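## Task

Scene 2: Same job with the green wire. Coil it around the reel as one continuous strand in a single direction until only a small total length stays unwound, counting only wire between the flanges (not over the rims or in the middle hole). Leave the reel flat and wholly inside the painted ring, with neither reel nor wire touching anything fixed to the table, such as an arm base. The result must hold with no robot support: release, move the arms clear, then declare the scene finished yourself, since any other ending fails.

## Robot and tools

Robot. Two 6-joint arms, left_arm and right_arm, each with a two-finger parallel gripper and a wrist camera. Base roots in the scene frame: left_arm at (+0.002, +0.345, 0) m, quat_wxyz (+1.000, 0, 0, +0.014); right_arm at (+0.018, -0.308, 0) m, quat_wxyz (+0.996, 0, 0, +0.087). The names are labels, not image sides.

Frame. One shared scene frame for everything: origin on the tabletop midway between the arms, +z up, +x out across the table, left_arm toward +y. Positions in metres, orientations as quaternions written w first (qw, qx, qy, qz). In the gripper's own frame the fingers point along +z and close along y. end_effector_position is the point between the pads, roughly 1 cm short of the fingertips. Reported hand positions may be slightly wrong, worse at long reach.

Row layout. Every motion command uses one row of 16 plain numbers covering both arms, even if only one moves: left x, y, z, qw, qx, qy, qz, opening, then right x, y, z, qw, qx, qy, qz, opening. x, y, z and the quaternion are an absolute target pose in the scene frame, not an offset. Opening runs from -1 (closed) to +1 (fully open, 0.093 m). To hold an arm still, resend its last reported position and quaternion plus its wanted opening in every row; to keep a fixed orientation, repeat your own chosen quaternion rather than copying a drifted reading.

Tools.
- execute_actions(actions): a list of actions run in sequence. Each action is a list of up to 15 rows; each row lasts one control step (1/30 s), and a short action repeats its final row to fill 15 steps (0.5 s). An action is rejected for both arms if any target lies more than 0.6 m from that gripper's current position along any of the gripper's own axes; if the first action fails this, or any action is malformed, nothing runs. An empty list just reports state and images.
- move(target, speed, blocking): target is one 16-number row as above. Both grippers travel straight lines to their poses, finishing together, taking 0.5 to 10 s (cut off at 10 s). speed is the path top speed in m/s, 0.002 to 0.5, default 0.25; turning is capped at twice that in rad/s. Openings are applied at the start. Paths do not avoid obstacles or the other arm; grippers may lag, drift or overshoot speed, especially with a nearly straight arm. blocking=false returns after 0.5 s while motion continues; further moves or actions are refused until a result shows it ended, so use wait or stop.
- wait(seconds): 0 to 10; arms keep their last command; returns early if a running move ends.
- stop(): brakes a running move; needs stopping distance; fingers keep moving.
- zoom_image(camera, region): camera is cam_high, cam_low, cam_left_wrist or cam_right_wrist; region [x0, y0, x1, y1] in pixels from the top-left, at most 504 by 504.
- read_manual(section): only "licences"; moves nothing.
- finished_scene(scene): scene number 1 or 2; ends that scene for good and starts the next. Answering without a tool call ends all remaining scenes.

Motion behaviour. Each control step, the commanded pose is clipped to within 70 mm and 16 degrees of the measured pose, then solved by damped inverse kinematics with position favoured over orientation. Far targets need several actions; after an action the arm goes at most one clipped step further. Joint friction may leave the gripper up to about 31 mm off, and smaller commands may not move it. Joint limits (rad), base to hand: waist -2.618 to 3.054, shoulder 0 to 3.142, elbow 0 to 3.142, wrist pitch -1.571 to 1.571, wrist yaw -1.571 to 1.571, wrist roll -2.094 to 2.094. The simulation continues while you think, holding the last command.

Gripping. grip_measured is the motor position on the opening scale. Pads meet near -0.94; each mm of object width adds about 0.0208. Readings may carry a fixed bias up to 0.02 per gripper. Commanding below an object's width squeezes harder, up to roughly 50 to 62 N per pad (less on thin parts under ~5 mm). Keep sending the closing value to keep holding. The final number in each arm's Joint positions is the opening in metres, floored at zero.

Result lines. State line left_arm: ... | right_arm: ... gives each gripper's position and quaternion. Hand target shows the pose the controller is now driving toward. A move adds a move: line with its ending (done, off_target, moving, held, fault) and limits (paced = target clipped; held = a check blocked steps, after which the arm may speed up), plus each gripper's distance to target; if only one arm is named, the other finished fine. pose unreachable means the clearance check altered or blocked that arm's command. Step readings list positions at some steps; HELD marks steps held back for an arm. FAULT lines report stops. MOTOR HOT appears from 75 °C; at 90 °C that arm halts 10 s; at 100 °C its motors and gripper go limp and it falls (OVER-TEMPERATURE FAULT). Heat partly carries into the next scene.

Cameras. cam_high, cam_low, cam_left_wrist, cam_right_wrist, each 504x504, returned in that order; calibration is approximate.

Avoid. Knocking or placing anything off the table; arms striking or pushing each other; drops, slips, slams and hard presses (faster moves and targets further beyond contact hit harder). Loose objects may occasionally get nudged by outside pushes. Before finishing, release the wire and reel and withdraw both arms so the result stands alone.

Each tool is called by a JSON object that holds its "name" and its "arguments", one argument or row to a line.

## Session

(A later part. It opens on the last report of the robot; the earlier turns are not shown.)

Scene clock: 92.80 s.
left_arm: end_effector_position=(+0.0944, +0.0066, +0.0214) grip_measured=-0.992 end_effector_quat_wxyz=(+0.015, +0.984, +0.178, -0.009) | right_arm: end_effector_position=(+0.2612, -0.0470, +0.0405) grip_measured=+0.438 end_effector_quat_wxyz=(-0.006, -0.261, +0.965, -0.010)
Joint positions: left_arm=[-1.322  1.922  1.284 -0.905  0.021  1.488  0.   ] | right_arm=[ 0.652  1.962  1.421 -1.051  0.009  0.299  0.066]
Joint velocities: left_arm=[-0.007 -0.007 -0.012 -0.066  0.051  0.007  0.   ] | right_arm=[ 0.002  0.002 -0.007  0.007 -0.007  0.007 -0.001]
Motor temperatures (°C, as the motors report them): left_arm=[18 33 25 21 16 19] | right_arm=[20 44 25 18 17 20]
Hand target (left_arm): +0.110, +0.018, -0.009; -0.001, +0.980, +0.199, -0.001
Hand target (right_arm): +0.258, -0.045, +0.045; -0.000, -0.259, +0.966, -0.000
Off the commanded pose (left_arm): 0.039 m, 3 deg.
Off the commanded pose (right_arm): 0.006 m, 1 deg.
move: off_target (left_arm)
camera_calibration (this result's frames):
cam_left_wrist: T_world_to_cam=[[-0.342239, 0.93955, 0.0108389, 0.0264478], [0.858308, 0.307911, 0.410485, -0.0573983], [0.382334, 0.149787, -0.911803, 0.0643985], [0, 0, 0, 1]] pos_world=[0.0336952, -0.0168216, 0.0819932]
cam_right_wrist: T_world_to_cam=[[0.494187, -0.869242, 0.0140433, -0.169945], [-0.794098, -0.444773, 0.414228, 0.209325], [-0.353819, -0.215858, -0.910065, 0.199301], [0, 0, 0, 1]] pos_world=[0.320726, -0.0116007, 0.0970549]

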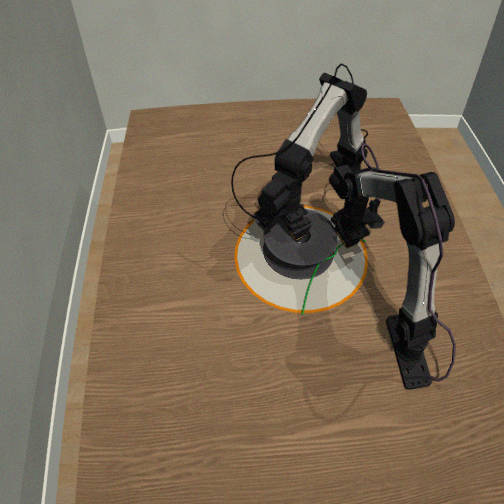

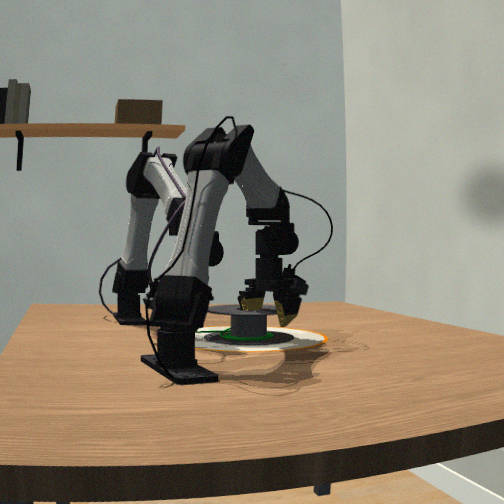

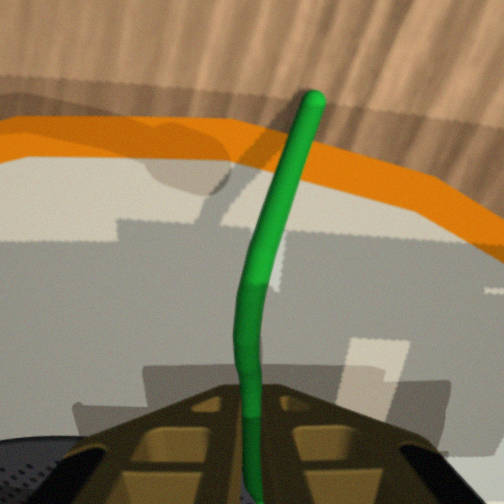

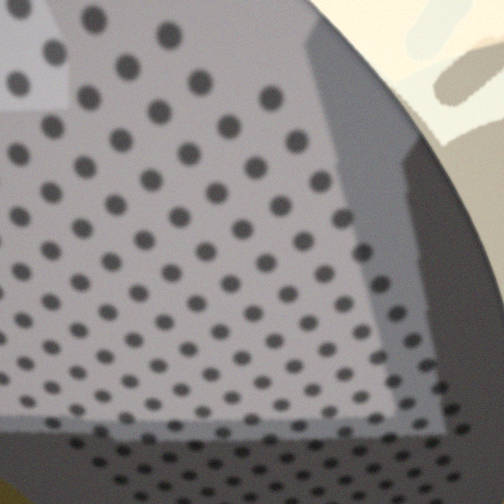

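{"name": "move", "arguments": {
  "target": [0.097,0.008,0.010,0,0.982,0.185,0,-0.75, 0.205,-0.052,0.045,0,0.1305,0.991,0,0.3],
  "speed": 0.15
}}

Scene clock: 96.43 s.
left_arm: end_effector_position=(+0.0839, +0.0619, +0.0286) grip_measured=-0.753 end_effector_quat_wxyz=(-0.101, +0.975, +0.199, +0.002) | right_arm: end_effector_position=(+0.2038, -0.0732, +0.0487) grip_measured=+0.437 end_effector_quat_wxyz=(-0.008, +0.083, +0.996, -0.045)
Joint positions: left_arm=[-1.328  1.916  1.286 -1.141 -0.019  1.437  0.009] | right_arm=[ 0.747  1.802  1.237 -1.091  0.034  1.089  0.066]
Joint velocities: left_arm=[ 0.007  0.002  0.007  0.022 -0.007  0.007  0.   ] | right_arm=[ 0.012  0.007 -0.027 -0.007 -0.022 -0.007  0.001]
Motor temperatures (°C, as the motors report them): left_arm=[18 33 25 21 16 19] | right_arm=[20 44 25 18 17 20]
Hand target (left_arm): +0.096, +0.013, +0.019; -0.005, +0.983, +0.185, +0.002
Hand target (right_arm): +0.205, -0.053, +0.047; -0.003, +0.127, +0.992, -0.003
Off the commanded pose (left_arm): 0.059 m, 12 deg.
Off the commanded pose (right_arm): 0.022 m, 8 deg.
move: off_target (left_arm, right_arm)
camera_calibration (this result's frames):
cam_left_wrist: T_world_to_cam=[[-0.378521, 0.896037, 0.232036, -0.0297704], [0.855304, 0.242782, 0.457725, -0.0654222], [0.353805, 0.371719, -0.858281, 0.0538745], [0, 0, 0, 1]] pos_world=[0.0256262, 0.0225325, 0.0830927]
cam_right_wrist: T_world_to_cam=[[-0.174895, -0.980544, 0.0891352, -0.0399207], [-0.893224, 0.196099, 0.404594, 0.216292], [-0.414202, -0.00885624, -0.910142, 0.208308], [0, 0, 0, 1]] pos_world=[0.272496, -0.0797137, 0.105638]

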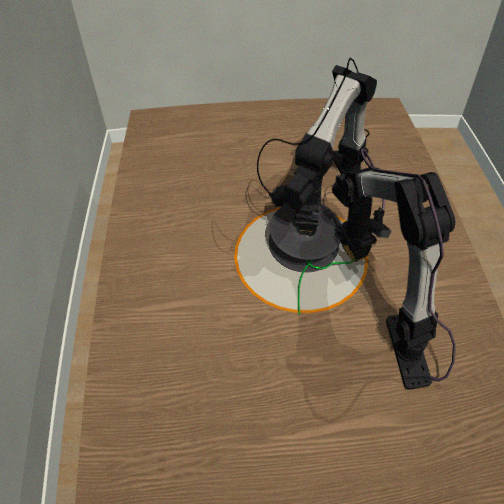

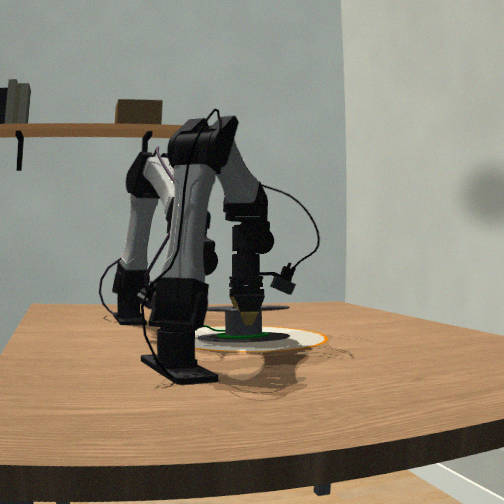

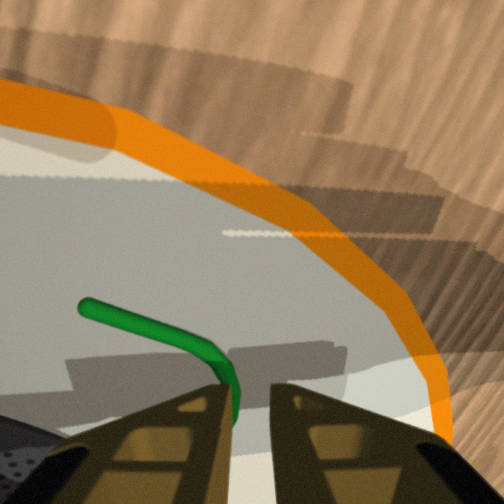

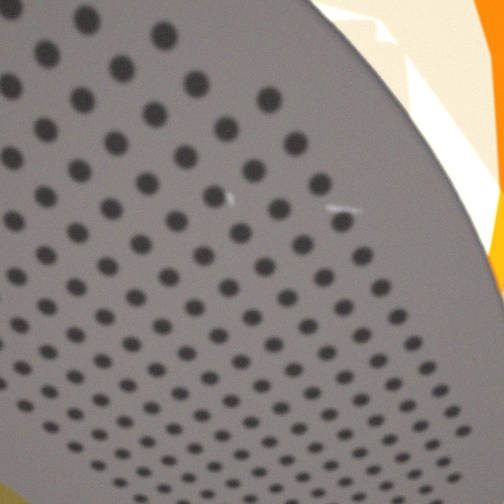

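{"name": "move", "arguments": {
  "target": [0.0839,0.0619,0.0286,-0.101,0.975,0.199,0.002,-0.75, 0.2038,-0.0732,0.052,0,0.083,0.996,0,1.0],
  "speed": 0.15
}}

{"name": "move", "arguments": {
  "target": [0.0839,0.0619,0.0286,-0.101,0.975,0.199,0.002,-0.75, 0.22,-0.085,0.12,0,0.083,0.996,0,1.0],
  "speed": 0.15
}}

Scene clock: 98.10 s.
left_arm: end_effector_position=(+0.0835, +0.0645, +0.0292) grip_measured=-0.752 end_effector_quat_wxyz=(-0.106, +0.974, +0.200, +0.003) | right_arm: end_effector_position=(+0.2049, -0.0707, +0.0526) grip_measured=+0.990 end_effector_quat_wxyz=(+0.003, +0.081, +0.997, -0.008)
Joint positions: left_arm=[-1.328  1.916  1.286 -1.153 -0.021  1.434  0.009] | right_arm=[ 0.739  1.739  1.182 -1.022  0.014  1.074  0.093]
Joint velocities: left_arm=[ 0.002 -0.002 -0.012  0.007  0.007 -0.022 -0.   ] | right_arm=[ 0.002 -0.007 -0.007  0.037 -0.037 -0.051 -0.   ]
Motor temperatures (°C, as the motors report them): left_arm=[18 33 25 21 16 19] | right_arm=[20 44 25 18 17 20]
Hand target (left_arm): +0.084, +0.062, +0.029; -0.101, +0.975, +0.199, +0.002
Hand target (right_arm): +0.204, -0.073, +0.052; +0.000, +0.083, +0.997, -0.000
Off the commanded pose (left_arm): 0.003 m, 1 deg.
Off the commanded pose (right_arm): 0.003 m, 1 deg.
move: done
camera_calibration (this result's frames):
cam_left_wrist: T_world_to_cam=[[-0.380378, 0.89253, 0.242286, -0.0322985], [0.854903, 0.239405, 0.460246, -0.0658563], [0.352779, 0.382199, -0.854091, 0.0527779], [0, 0, 0, 1]] pos_world=[0.0253962, 0.024422, 0.0832127]
cam_right_wrist: T_world_to_cam=[[-0.171317, -0.985124, 0.0134329, -0.0347357], [-0.905785, 0.162854, 0.391194, 0.216067], [-0.387562, 0.0548509, -0.92021, 0.211857], [0, 0, 0, 1]] pos_world=[0.271866, -0.0810268, 0.110895]

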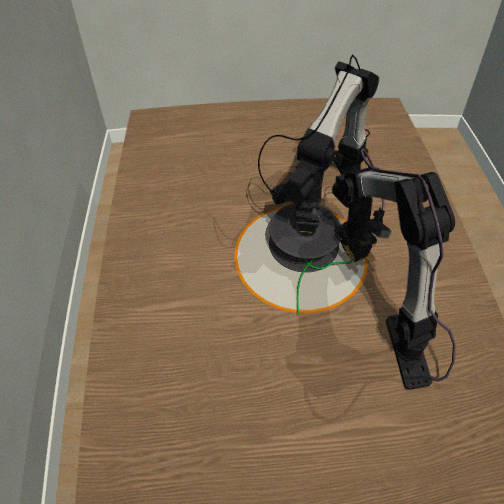

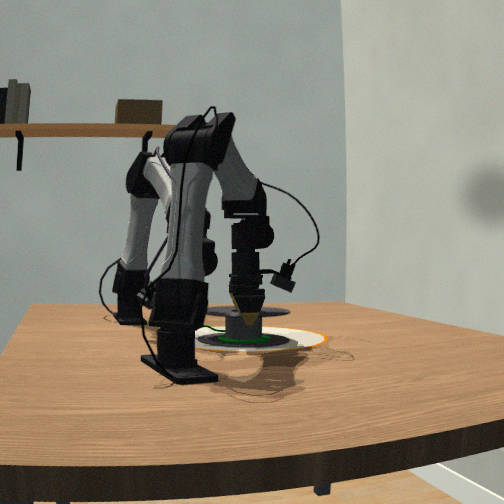

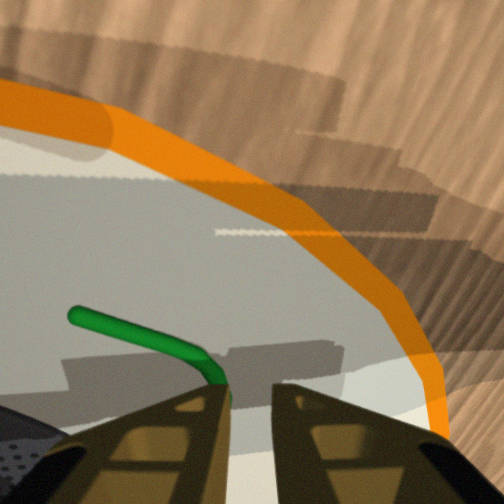

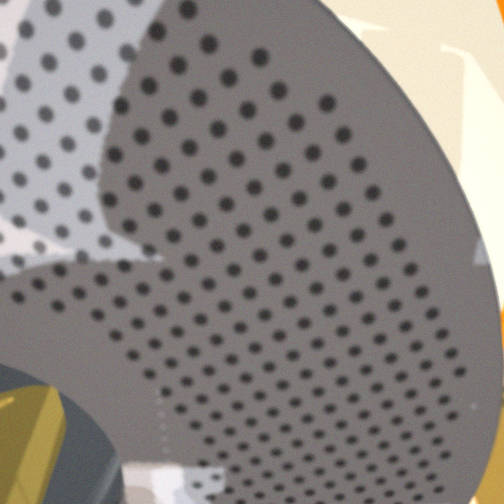

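Scene clock: 99.20 s.
left_arm: end_effector_position=(+0.0835, +0.0645, +0.0292) grip_measured=-0.752 end_effector_quat_wxyz=(-0.106, +0.974, +0.200, +0.003) | right_arm: end_effector_position=(+0.2200, -0.0836, +0.1133) grip_measured=+0.990 end_effector_quat_wxyz=(+0.002, +0.082, +0.997, -0.006)
Joint positions: left_arm=[-1.328  1.916  1.286 -1.153 -0.021  1.434  0.009] | right_arm=[ 0.671  1.692  1.374 -1.26   0.01   1.008  0.093]
Joint velocities: left_arm=[ 0.007 -0.007  0.002  0.007 -0.066  0.007  0.   ] | right_arm=[-0.002 -0.002 -0.002  0.037  0.022  0.007 -0.   ]
Motor temperatures (°C, as the motors report them): left_arm=[18 33 25 21 16 19] | right_arm=[20 44 25 18 17 20]
Hand target (left_arm): +0.084, +0.062, +0.029; -0.101, +0.975, +0.199, +0.002
Hand target (right_arm): +0.221, -0.084, +0.120; -0.001, +0.083, +0.997, +0.001
Off the commanded pose (left_arm): 0.003 m, 1 deg.
Off the commanded pose (right_arm): 0.007 m, 1 deg.
move: done
camera_calibration (this result's frames):
cam_left_wrist: T_world_to_cam=[[-0.380378, 0.89253, 0.242286, -0.0322985], [0.854903, 0.239405, 0.460246, -0.0658563], [0.352779, 0.382199, -0.854091, 0.0527779], [0, 0, 0, 1]] pos_world=[0.0253962, 0.024422, 0.0832127]
cam_right_wrist: T_world_to_cam=[[-0.172824, -0.984893, 0.0108267, -0.0449692], [-0.904504, 0.16305, 0.394065, 0.207586], [-0.389877, 0.0583113, -0.919019, 0.27497], [0, 0, 0, 1]] pos_world=[0.287195, -0.0941705, 0.171387]

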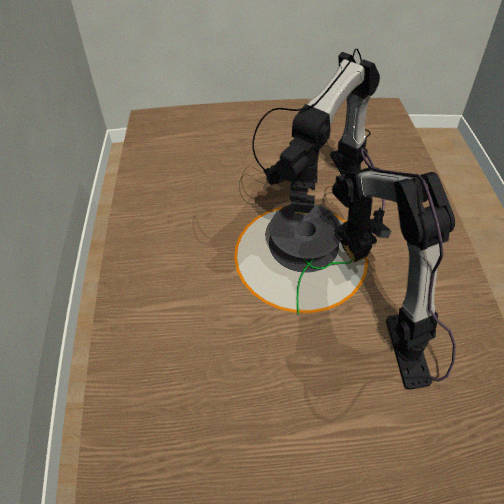

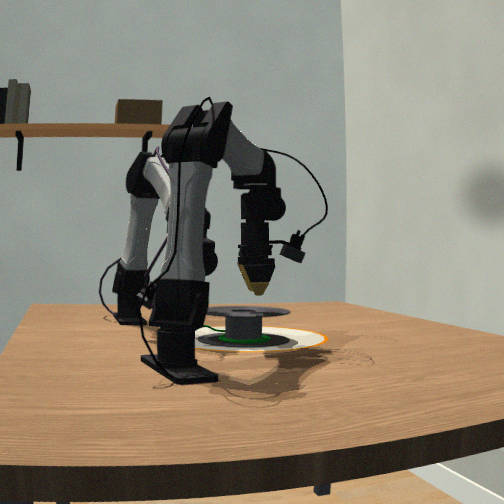

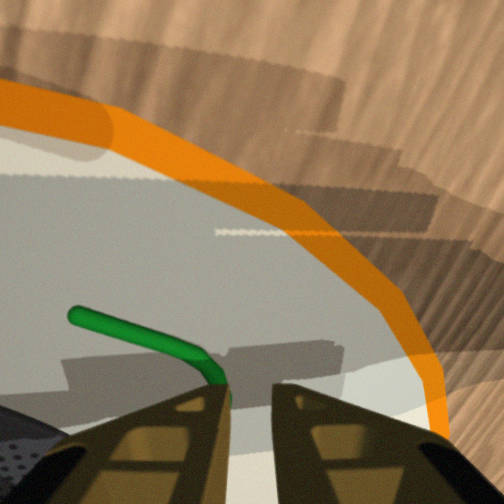

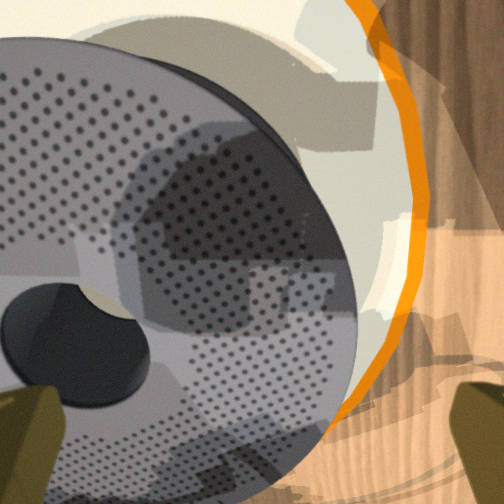

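{"name": "zoom_image", "arguments": {
  "camera": "cam_high",
  "region": [250, 195, 400, 320]
}}

Region (250, 195, 400, 320) of cam_high's 504x504 image, scaled by 3.360, with more detail than that image has.

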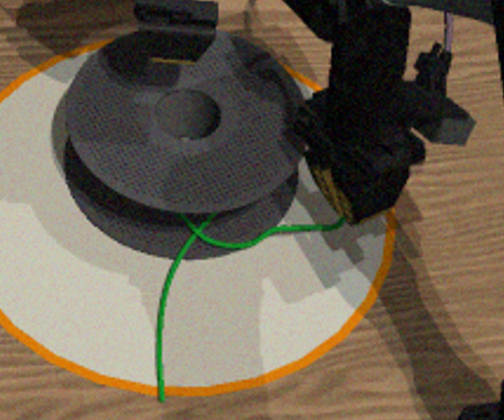

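{"name": "move", "arguments": {
  "target": [0.092,0.045,0.008,0,0.983,0.185,0,-0.75, 0.27,-0.04,0.12,0,-0.5,0.866,0,1.0],
  "speed": 0.4
}}

{"name": "move", "arguments": {
  "target": [0.092,0.045,0.008,0,0.983,0.185,0,-0.75, 0.2666,0.0224,0.105,0,-0.906,0.423,0,1.0],
  "speed": 0.4
}}

Scene clock: 109.90 s.
left_arm: end_effector_position=(+0.0864, +0.0606, +0.0153) grip_measured=-0.752 end_effector_quat_wxyz=(-0.041, +0.983, +0.181, +0.002) | right_arm: end_effector_position=(+0.2678, -0.0393, +0.1210) grip_measured=+0.990 end_effector_quat_wxyz=(+0.010, -0.501, +0.865, -0.002)
Joint positions: left_arm=[-1.317  1.837  1.14  -0.955 -0.012  1.487  0.009] | right_arm=[ 0.654  1.919  1.685 -1.32   0.01  -0.222  0.093]
Joint velocities: left_arm=[-0.002  0.002  0.002 -0.037  0.037  0.007 -0.   ] | right_arm=[ 0.007 -0.012 -0.007  0.051 -0.037 -0.022  0.   ]
Motor temperatures (°C, as the motors report them): left_arm=[18 32 25 21 16 19] | right_arm=[20 43 26 18 17 20]
Hand target (left_arm): +0.092, +0.045, +0.009; -0.001, +0.983, +0.184, -0.000
Hand target (right_arm): +0.270, -0.040, +0.119; +0.000, -0.500, +0.866, +0.001
Off the commanded pose (left_arm): 0.018 m, 5 deg.
Off the commanded pose (right_arm): 0.003 m, 1 deg.
move: off_target (left_arm)
camera_calibration (this result's frames):
cam_left_wrist: T_world_to_cam=[[-0.34687, 0.930548, 0.11731, -0.0276058], [0.856294, 0.263166, 0.444415, -0.0622797], [0.382677, 0.254607, -0.888107, 0.0471135], [0, 0, 0, 1]] pos_world=[0.0257248, 0.0300829, 0.0727583]
cam_right_wrist: T_world_to_cam=[[0.861736, -0.507206, 0.0123744, -0.251589], [-0.472371, -0.793175, 0.384368, 0.0884123], [-0.185139, -0.337069, -0.923097, 0.228216], [0, 0, 0, 1]] pos_world=[0.300818, 0.0194435, 0.179796]

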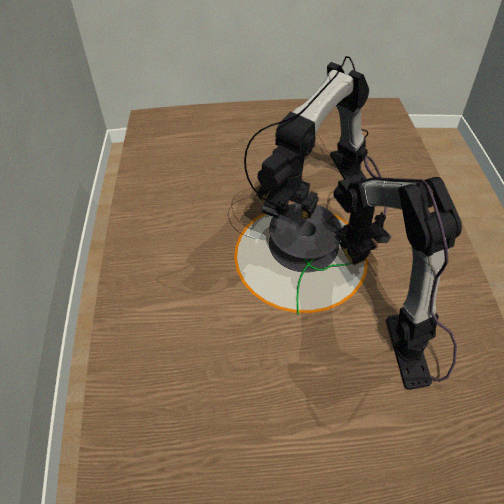

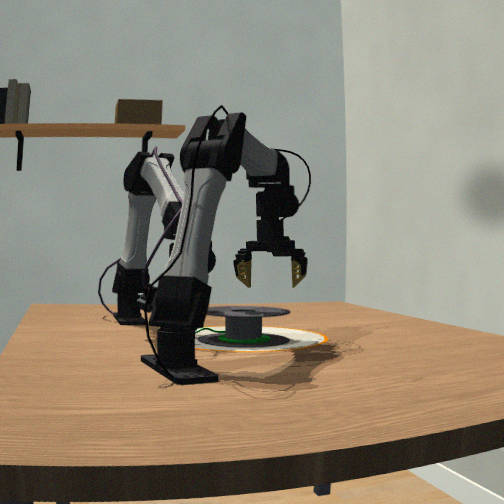

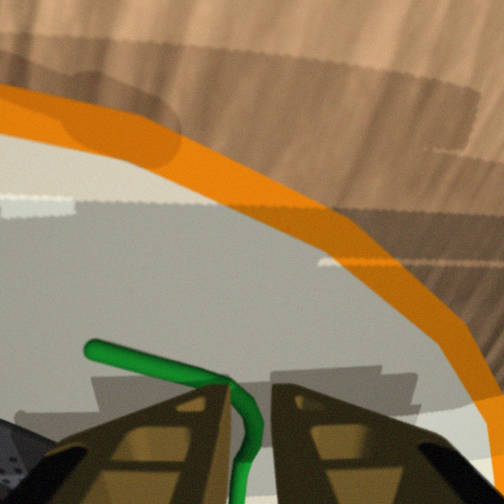

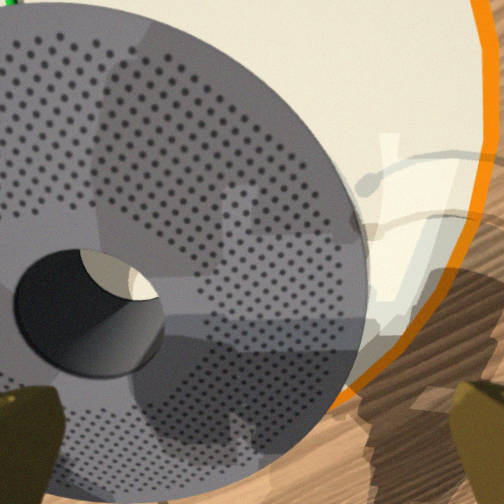

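Scene clock: 112.10 s.
left_arm: end_effector_position=(+0.0861, +0.0606, +0.0153) grip_measured=-0.752 end_effector_quat_wxyz=(-0.041, +0.983, +0.181, +0.001) | right_arm: end_effector_position=(+0.2699, +0.0185, +0.1077) grip_measured=+0.990 end_effector_quat_wxyz=(-0.008, +0.903, -0.430, +0.007)
Joint positions: left_arm=[-1.317  1.837  1.14  -0.955 -0.011  1.487  0.009] | right_arm=[ 0.745  2.111  1.911 -1.353  0.01  -1.333  0.093]
Joint velocities: left_arm=[ 0.012  0.002 -0.027 -0.051 -0.022  0.081 -0.001] | right_arm=[ 0.002 -0.012 -0.007  0.007 -0.037 -0.022  0.   ]
Motor temperatures (°C, as the motors report them): left_arm=[18 32 25 21 16 19] | right_arm=[20 43 26 18 17 20]
Hand target (left_arm): +0.092, +0.046, +0.010; -0.002, +0.983, +0.184, -0.000
Hand target (right_arm): +0.267, +0.022, +0.104; +0.000, +0.906, -0.423, +0.002
Off the commanded pose (left_arm): 0.018 m, 5 deg.
Off the commanded pose (right_arm): 0.006 m, 1 deg.
move: off_target (left_arm)
camera_calibration (this result's frames):
cam_left_wrist: T_world_to_cam=[[-0.346802, 0.930511, 0.117803, -0.0277283], [0.856956, 0.263297, 0.443058, -0.0620972], [0.381253, 0.254605, -0.888719, 0.0473495], [0, 0, 0, 1]] pos_world=[0.0255462, 0.0300961, 0.0728595]
cam_right_wrist: T_world_to_cam=[[0.783344, 0.621322, 0.0182123, -0.224275], [0.562829, -0.721423, 0.403449, -0.142445], [0.263811, -0.305789, -0.914821, 0.113149], [0, 0, 0, 1]] pos_world=[0.226007, 0.0711834, 0.165065]

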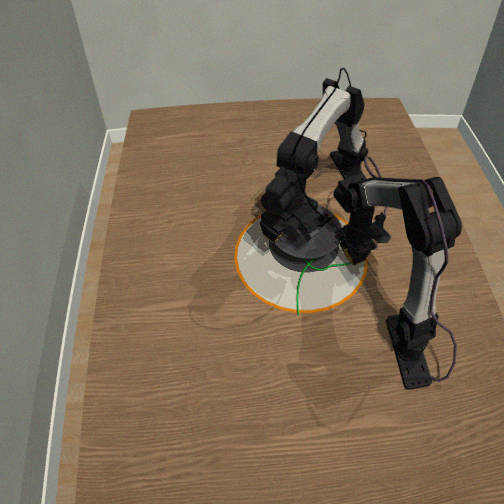

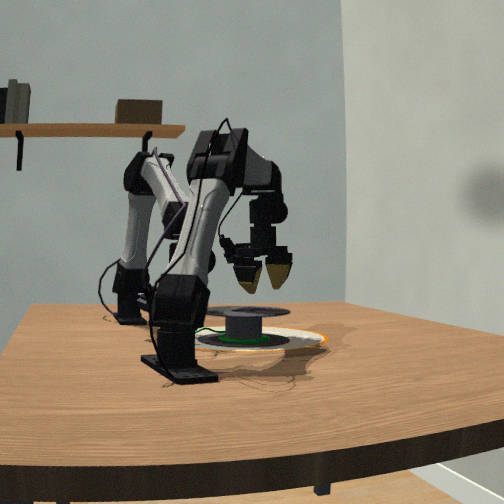

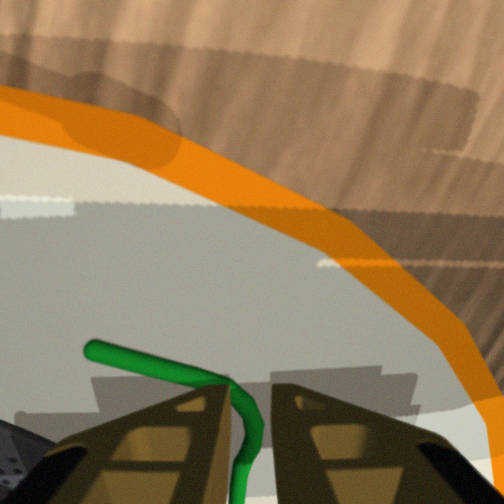

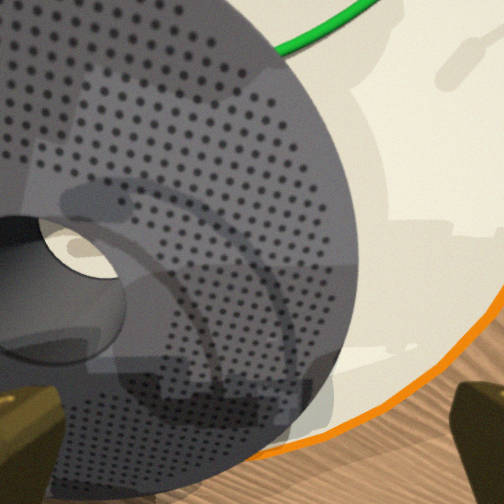

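{"name": "move", "arguments": {
  "target": [0.0861,0.0606,0.010,-0.03,0.983,0.181,0,-0.75, 0.264,0.014,0.046,0,-0.906,0.423,0,1.0],
  "speed": 0.2
}}

{"name": "move", "arguments": {
  "target": [0.0861,0.0606,0.010,-0.03,0.983,0.181,0,-0.75, 0.264,0.014,0.046,0,-0.906,0.423,0,0.3],
  "speed": 0.2
}}

Scene clock: 114.13 s.
left_arm: end_effector_position=(+0.0858, +0.0614, +0.0154) grip_measured=-0.752 end_effector_quat_wxyz=(-0.043, +0.983, +0.181, +0.001) | right_arm: end_effector_position=(+0.2661, +0.0136, +0.0536) grip_measured=+0.990 end_effector_quat_wxyz=(-0.003, +0.905, -0.426, +0.006)
Joint positions: left_arm=[-1.317  1.837  1.14  -0.959 -0.01   1.487  0.009] | right_arm=[ 0.745  2.11   1.694 -1.147  0.01  -1.343  0.093]
Joint velocities: left_arm=[-0.022  0.002 -0.012  0.037 -0.051 -0.051  0.   ] | right_arm=[-0.017  0.002 -0.012  0.007 -0.051 -0.037 -0.001]
Motor temperatures (°C, as the motors report them): left_arm=[18 32 25 21 16 19] | right_arm=[20 43 26 18 17 20]
Hand target (left_arm): +0.086, +0.061, +0.010; -0.031, +0.983, +0.181, -0.000
Hand target (right_arm): +0.263, +0.013, +0.046; +0.000, +0.906, -0.423, -0.000
Off the commanded pose (left_arm): 0.005 m, 1 deg.
Off the commanded pose (right_arm): 0.008 m, 1 deg.
move: done
camera_calibration (this result's frames):
cam_left_wrist: T_world_to_cam=[[-0.346674, 0.930119, 0.12123, -0.028602], [0.857532, 0.26191, 0.442767, -0.0620425], [0.380075, 0.257454, -0.888403, 0.0472448], [0, 0, 0, 1]] pos_world=[0.0253313, 0.0306895, 0.0729102]
cam_right_wrist: T_world_to_cam=[[0.777219, 0.629163, 0.0091708, -0.215304], [0.572298, -0.712881, 0.40531, -0.12472], [0.261544, -0.309766, -0.914133, 0.0637876], [0, 0, 0, 1]] pos_world=[0.222032, 0.0663102, 0.110835]

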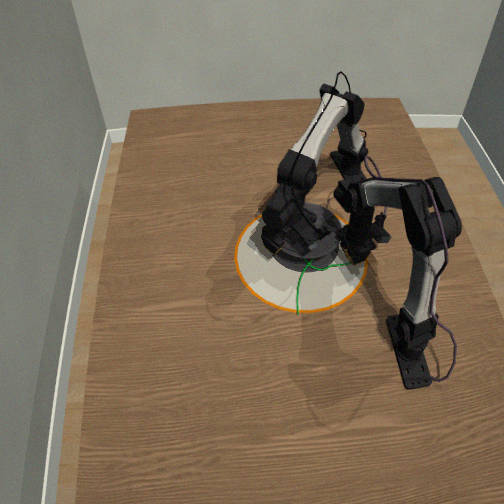

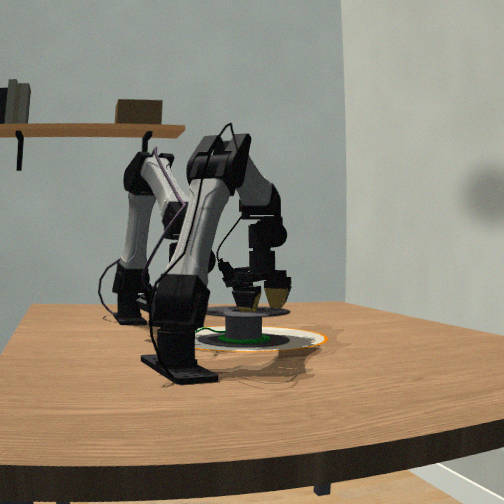

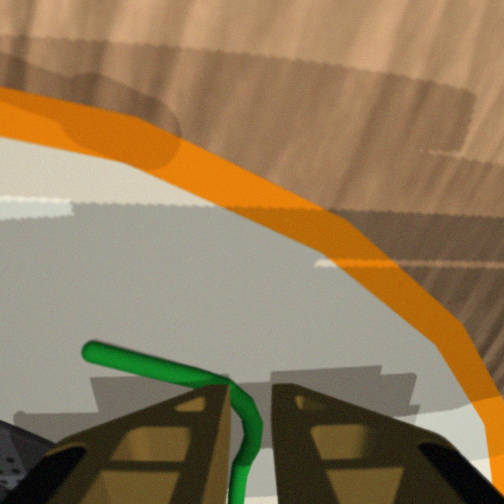

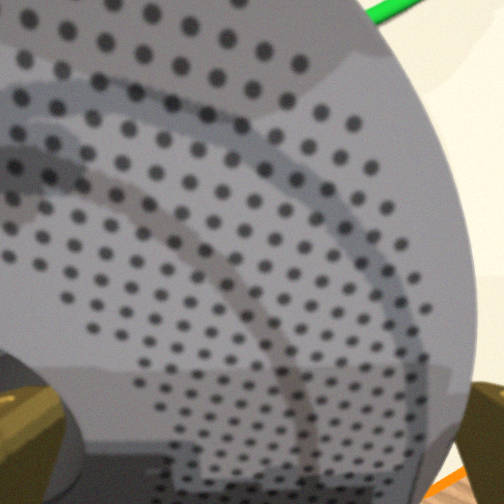

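Scene clock: 114.83 s.
left_arm: end_effector_position=(+0.0858, +0.0614, +0.0154) grip_measured=-0.752 end_effector_quat_wxyz=(-0.043, +0.983, +0.181, +0.001) | right_arm: end_effector_position=(+0.2654, +0.0132, +0.0536) grip_measured=+0.448 end_effector_quat_wxyz=(-0.002, +0.904, -0.427, +0.004)
Joint positions: left_arm=[-1.317  1.837  1.14  -0.959 -0.01   1.487  0.009] | right_arm=[ 0.745  2.11   1.694 -1.15   0.008 -1.341  0.067]
Joint velocities: left_arm=[-0.017  0.007 -0.012 -0.051  0.037 -0.022  0.   ] | right_arm=[ 0.007 -0.002  0.017  0.022  0.022  0.022  0.001]
Motor temperatures (°C, as the motors report them): left_arm=[18 32 25 21 16 19] | right_arm=[20 43 26 18 17 20]
Hand target (left_arm): +0.086, +0.061, +0.010; -0.031, +0.983, +0.181, +0.000
Hand target (right_arm): +0.264, +0.014, +0.046; +0.000, +0.906, -0.423, +0.000
Off the commanded pose (left_arm): 0.005 m, 1 deg.
Off the commanded pose (right_arm): 0.008 m, 1 deg.
move: done
camera_calibration (this result's frames):
cam_left_wrist: T_world_to_cam=[[-0.346674, 0.930119, 0.12123, -0.028602], [0.857532, 0.26191, 0.442767, -0.0620425], [0.380075, 0.257454, -0.888403, 0.0472448], [0, 0, 0, 1]] pos_world=[0.0253313, 0.0306895, 0.0729102]
cam_right_wrist: T_world_to_cam=[[0.778674, 0.627402, 0.0057699, -0.21469], [0.572038, -0.71368, 0.404269, -0.124458], [0.257757, -0.311493, -0.914622, 0.0648971], [0, 0, 0, 1]] pos_world=[0.221641, 0.0660884, 0.11091]

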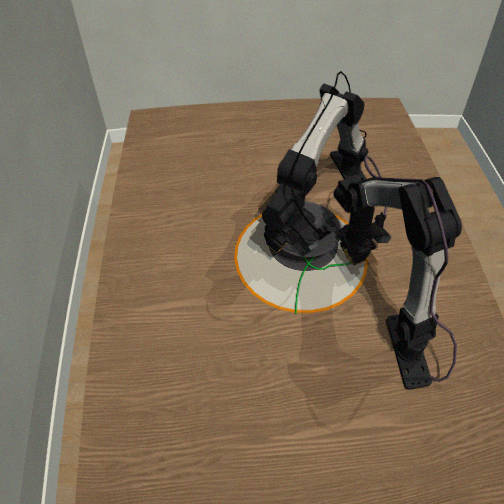

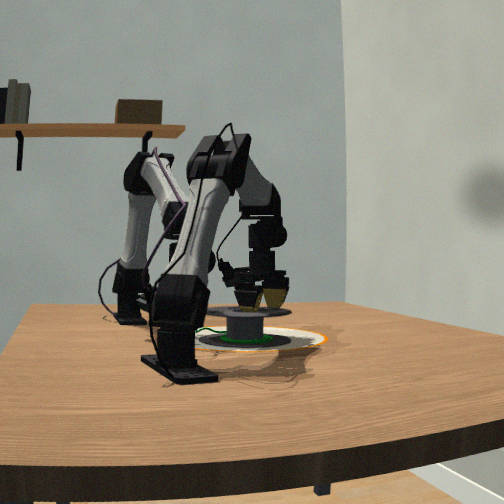

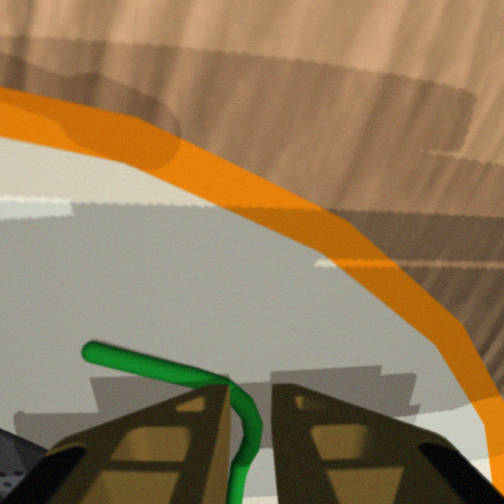

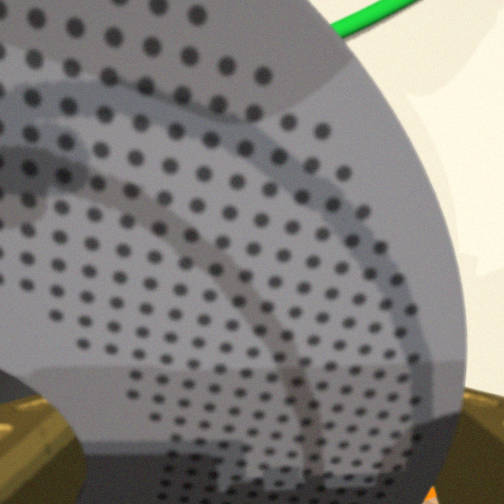

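{"name": "move", "arguments": {
  "target": [0.0858,0.0614,0.010,-0.03,0.983,0.181,0,-0.75, 0.293,-0.011,0.044,0,-0.643,0.766,0,0.3],
  "speed": 0.2
}}

Scene clock: 118.03 s.
left_arm: end_effector_position=(+0.0869, +0.0605, +0.0154) grip_measured=-0.752 end_effector_quat_wxyz=(-0.037, +0.983, +0.181, +0.004) | right_arm: end_effector_position=(+0.2861, -0.0039, +0.0536) grip_measured=+0.447 end_effector_quat_wxyz=(+0.002, -0.664, +0.748, +0.001)
Joint positions: left_arm=[-1.317  1.831  1.133 -0.946 -0.015  1.487  0.009] | right_arm=[ 0.675  2.11   1.694 -1.15  -0.001 -0.604  0.067]
Joint velocities: left_arm=[-0.002  0.007 -0.012 -0.037 -0.051 -0.081 -0.001] | right_arm=[-0.007  0.012 -0.012  0.081 -0.022  0.051  0.001]
Motor temperatures (°C, as the motors report them): left_arm=[18 32 25 21 16 19] | right_arm=[20 44 26 18 17 20]
Hand target (left_arm): +0.086, +0.062, +0.010; -0.031, +0.983, +0.181, -0.000
Hand target (right_arm): +0.292, -0.011, +0.044; -0.001, -0.643, +0.766, +0.002
Off the commanded pose (left_arm): 0.006 m, 1 deg.
Off the commanded pose (right_arm): 0.014 m, 3 deg.
move: off_target (right_arm)
camera_calibration (this result's frames):
cam_left_wrist: T_world_to_cam=[[-0.347245, 0.931445, 0.108767, -0.0272829], [0.854016, 0.266183, 0.446994, -0.0628277], [0.387399, 0.248105, -0.8879, 0.0470275], [0, 0, 0, 1]] pos_world=[0.0259636, 0.0304684, 0.0728068]
cam_right_wrist: T_world_to_cam=[[0.991744, -0.128233, 0.00101071, -0.283693], [-0.11823, -0.911269, 0.394475, 0.0486882], [-0.0496639, -0.391338, -0.918906, 0.142079], [0, 0, 0, 1]] pos_world=[0.294164, 0.06359, 0.111638]

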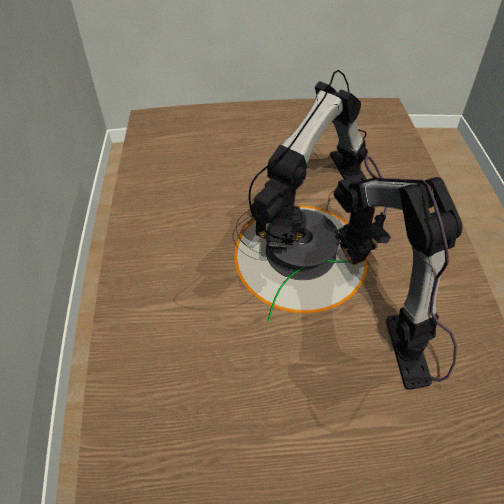

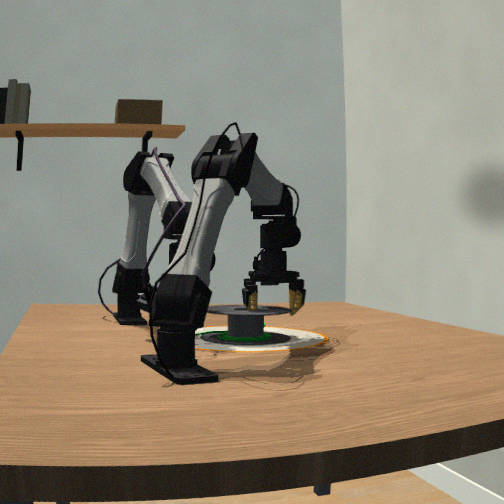

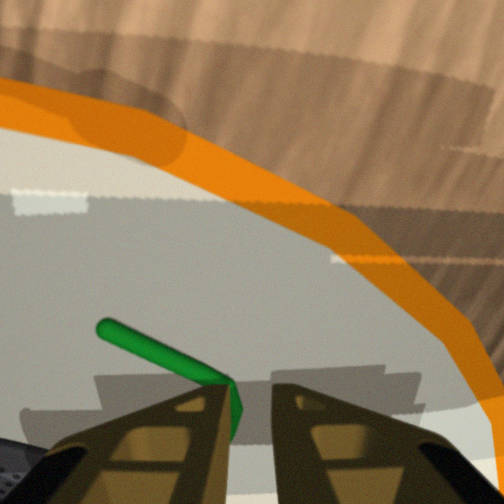

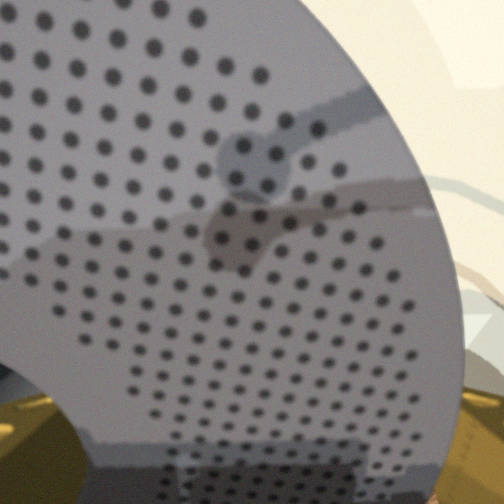

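{"name": "move", "arguments": {
  "target": [0.0858,0.0614,0.010,-0.03,0.983,0.181,0,-0.75, 0.262,-0.050,0.044,0,-0.30,0.954,0,0.3],
  "speed": 0.15
}}

Scene clock: 121.63 s.
left_arm: end_effector_position=(+0.0866, +0.0614, +0.0121) grip_measured=-0.752 end_effector_quat_wxyz=(-0.035, +0.983, +0.182, +0.004) | right_arm: end_effector_position=(+0.2638, -0.0466, +0.0535) grip_measured=+0.446 end_effector_quat_wxyz=(+0.007, -0.313, +0.950, -0.007)
Joint positions: left_arm=[-1.317  1.831  1.118 -0.928 -0.015  1.485  0.009] | right_arm=[ 0.652  1.932  1.433 -1.066  0.019  0.189  0.067]
Joint velocities: left_arm=[-0.002 -0.012 -0.007 -0.007  0.037  0.037  0.001] | right_arm=[ 0.007 -0.002  0.007 -0.007  0.037  0.051 -0.002]
Motor temperatures (°C, as the motors report them): left_arm=[18 32 25 20 16 19] | right_arm=[20 44 26 18 17 20]
Hand target (left_arm): +0.086, +0.061, +0.010; -0.030, +0.983, +0.181, +0.000
Hand target (right_arm): +0.262, -0.050, +0.045; -0.001, -0.300, +0.954, +0.000
Off the commanded pose (left_arm): 0.002 m, 1 deg.
Off the commanded pose (right_arm): 0.010 m, 2 deg.
move: done
camera_calibration (this result's frames):
cam_left_wrist: T_world_to_cam=[[-0.349108, 0.931098, 0.105732, -0.0276007], [0.853223, 0.269183, 0.446712, -0.0614144], [0.387472, 0.246164, -0.888408, 0.0441071], [0, 0, 0, 1]] pos_world=[0.0256742, 0.0313731, 0.069538]
cam_right_wrist: T_world_to_cam=[[0.586229, -0.809985, 0.0161292, -0.192658], [-0.749628, -0.53478, 0.389959, 0.191566], [-0.307235, -0.240696, -0.920691, 0.199298], [0, 0, 0, 1]] pos_world=[0.317777, -0.00563415, 0.111897]

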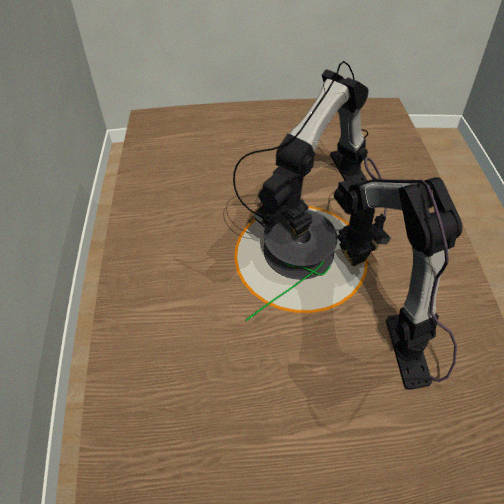

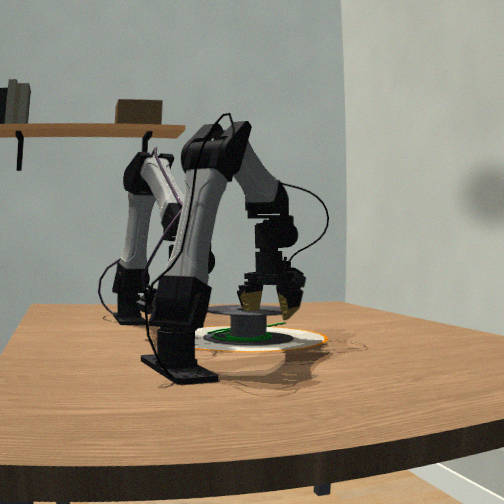

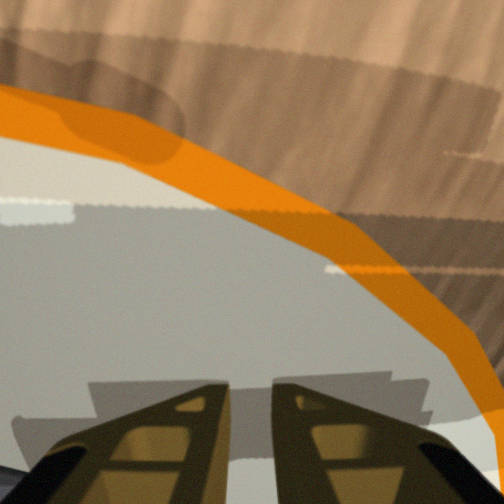

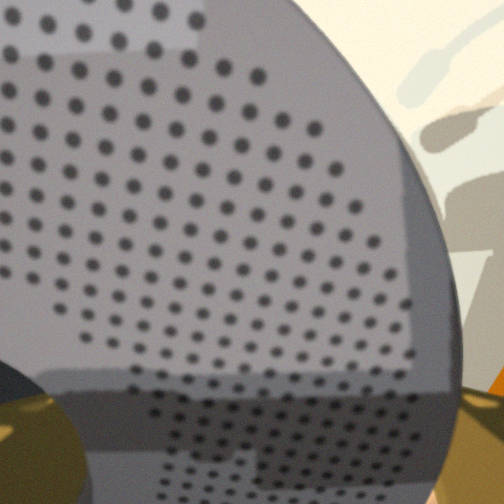

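The lead end has passed through the guide. Let me look.

{"name": "zoom_image", "arguments": {
  "camera": "cam_high",
  "region": [230, 195, 400, 335]
}}

{"name": "zoom_image", "arguments": {
  "camera": "cam_low",
  "region": [185, 295, 335, 360]
}}

Region (230, 195, 400, 335) of cam_high's 504x504 image, scaled by 2.965, with more detail than that image has; it fills the top 415 rows of this view, and the rest is white.

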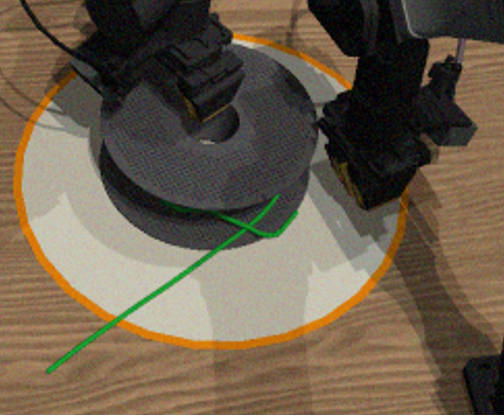

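Region (185, 295, 335, 360) of cam_low's 504x504 image, scaled by 3.360, with more detail than that image has; it fills the top 218 rows of this view, and the rest is white.

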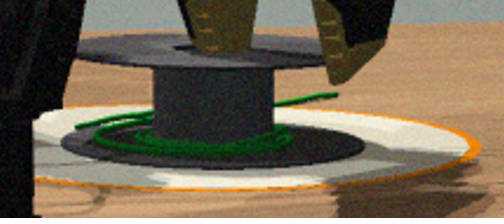

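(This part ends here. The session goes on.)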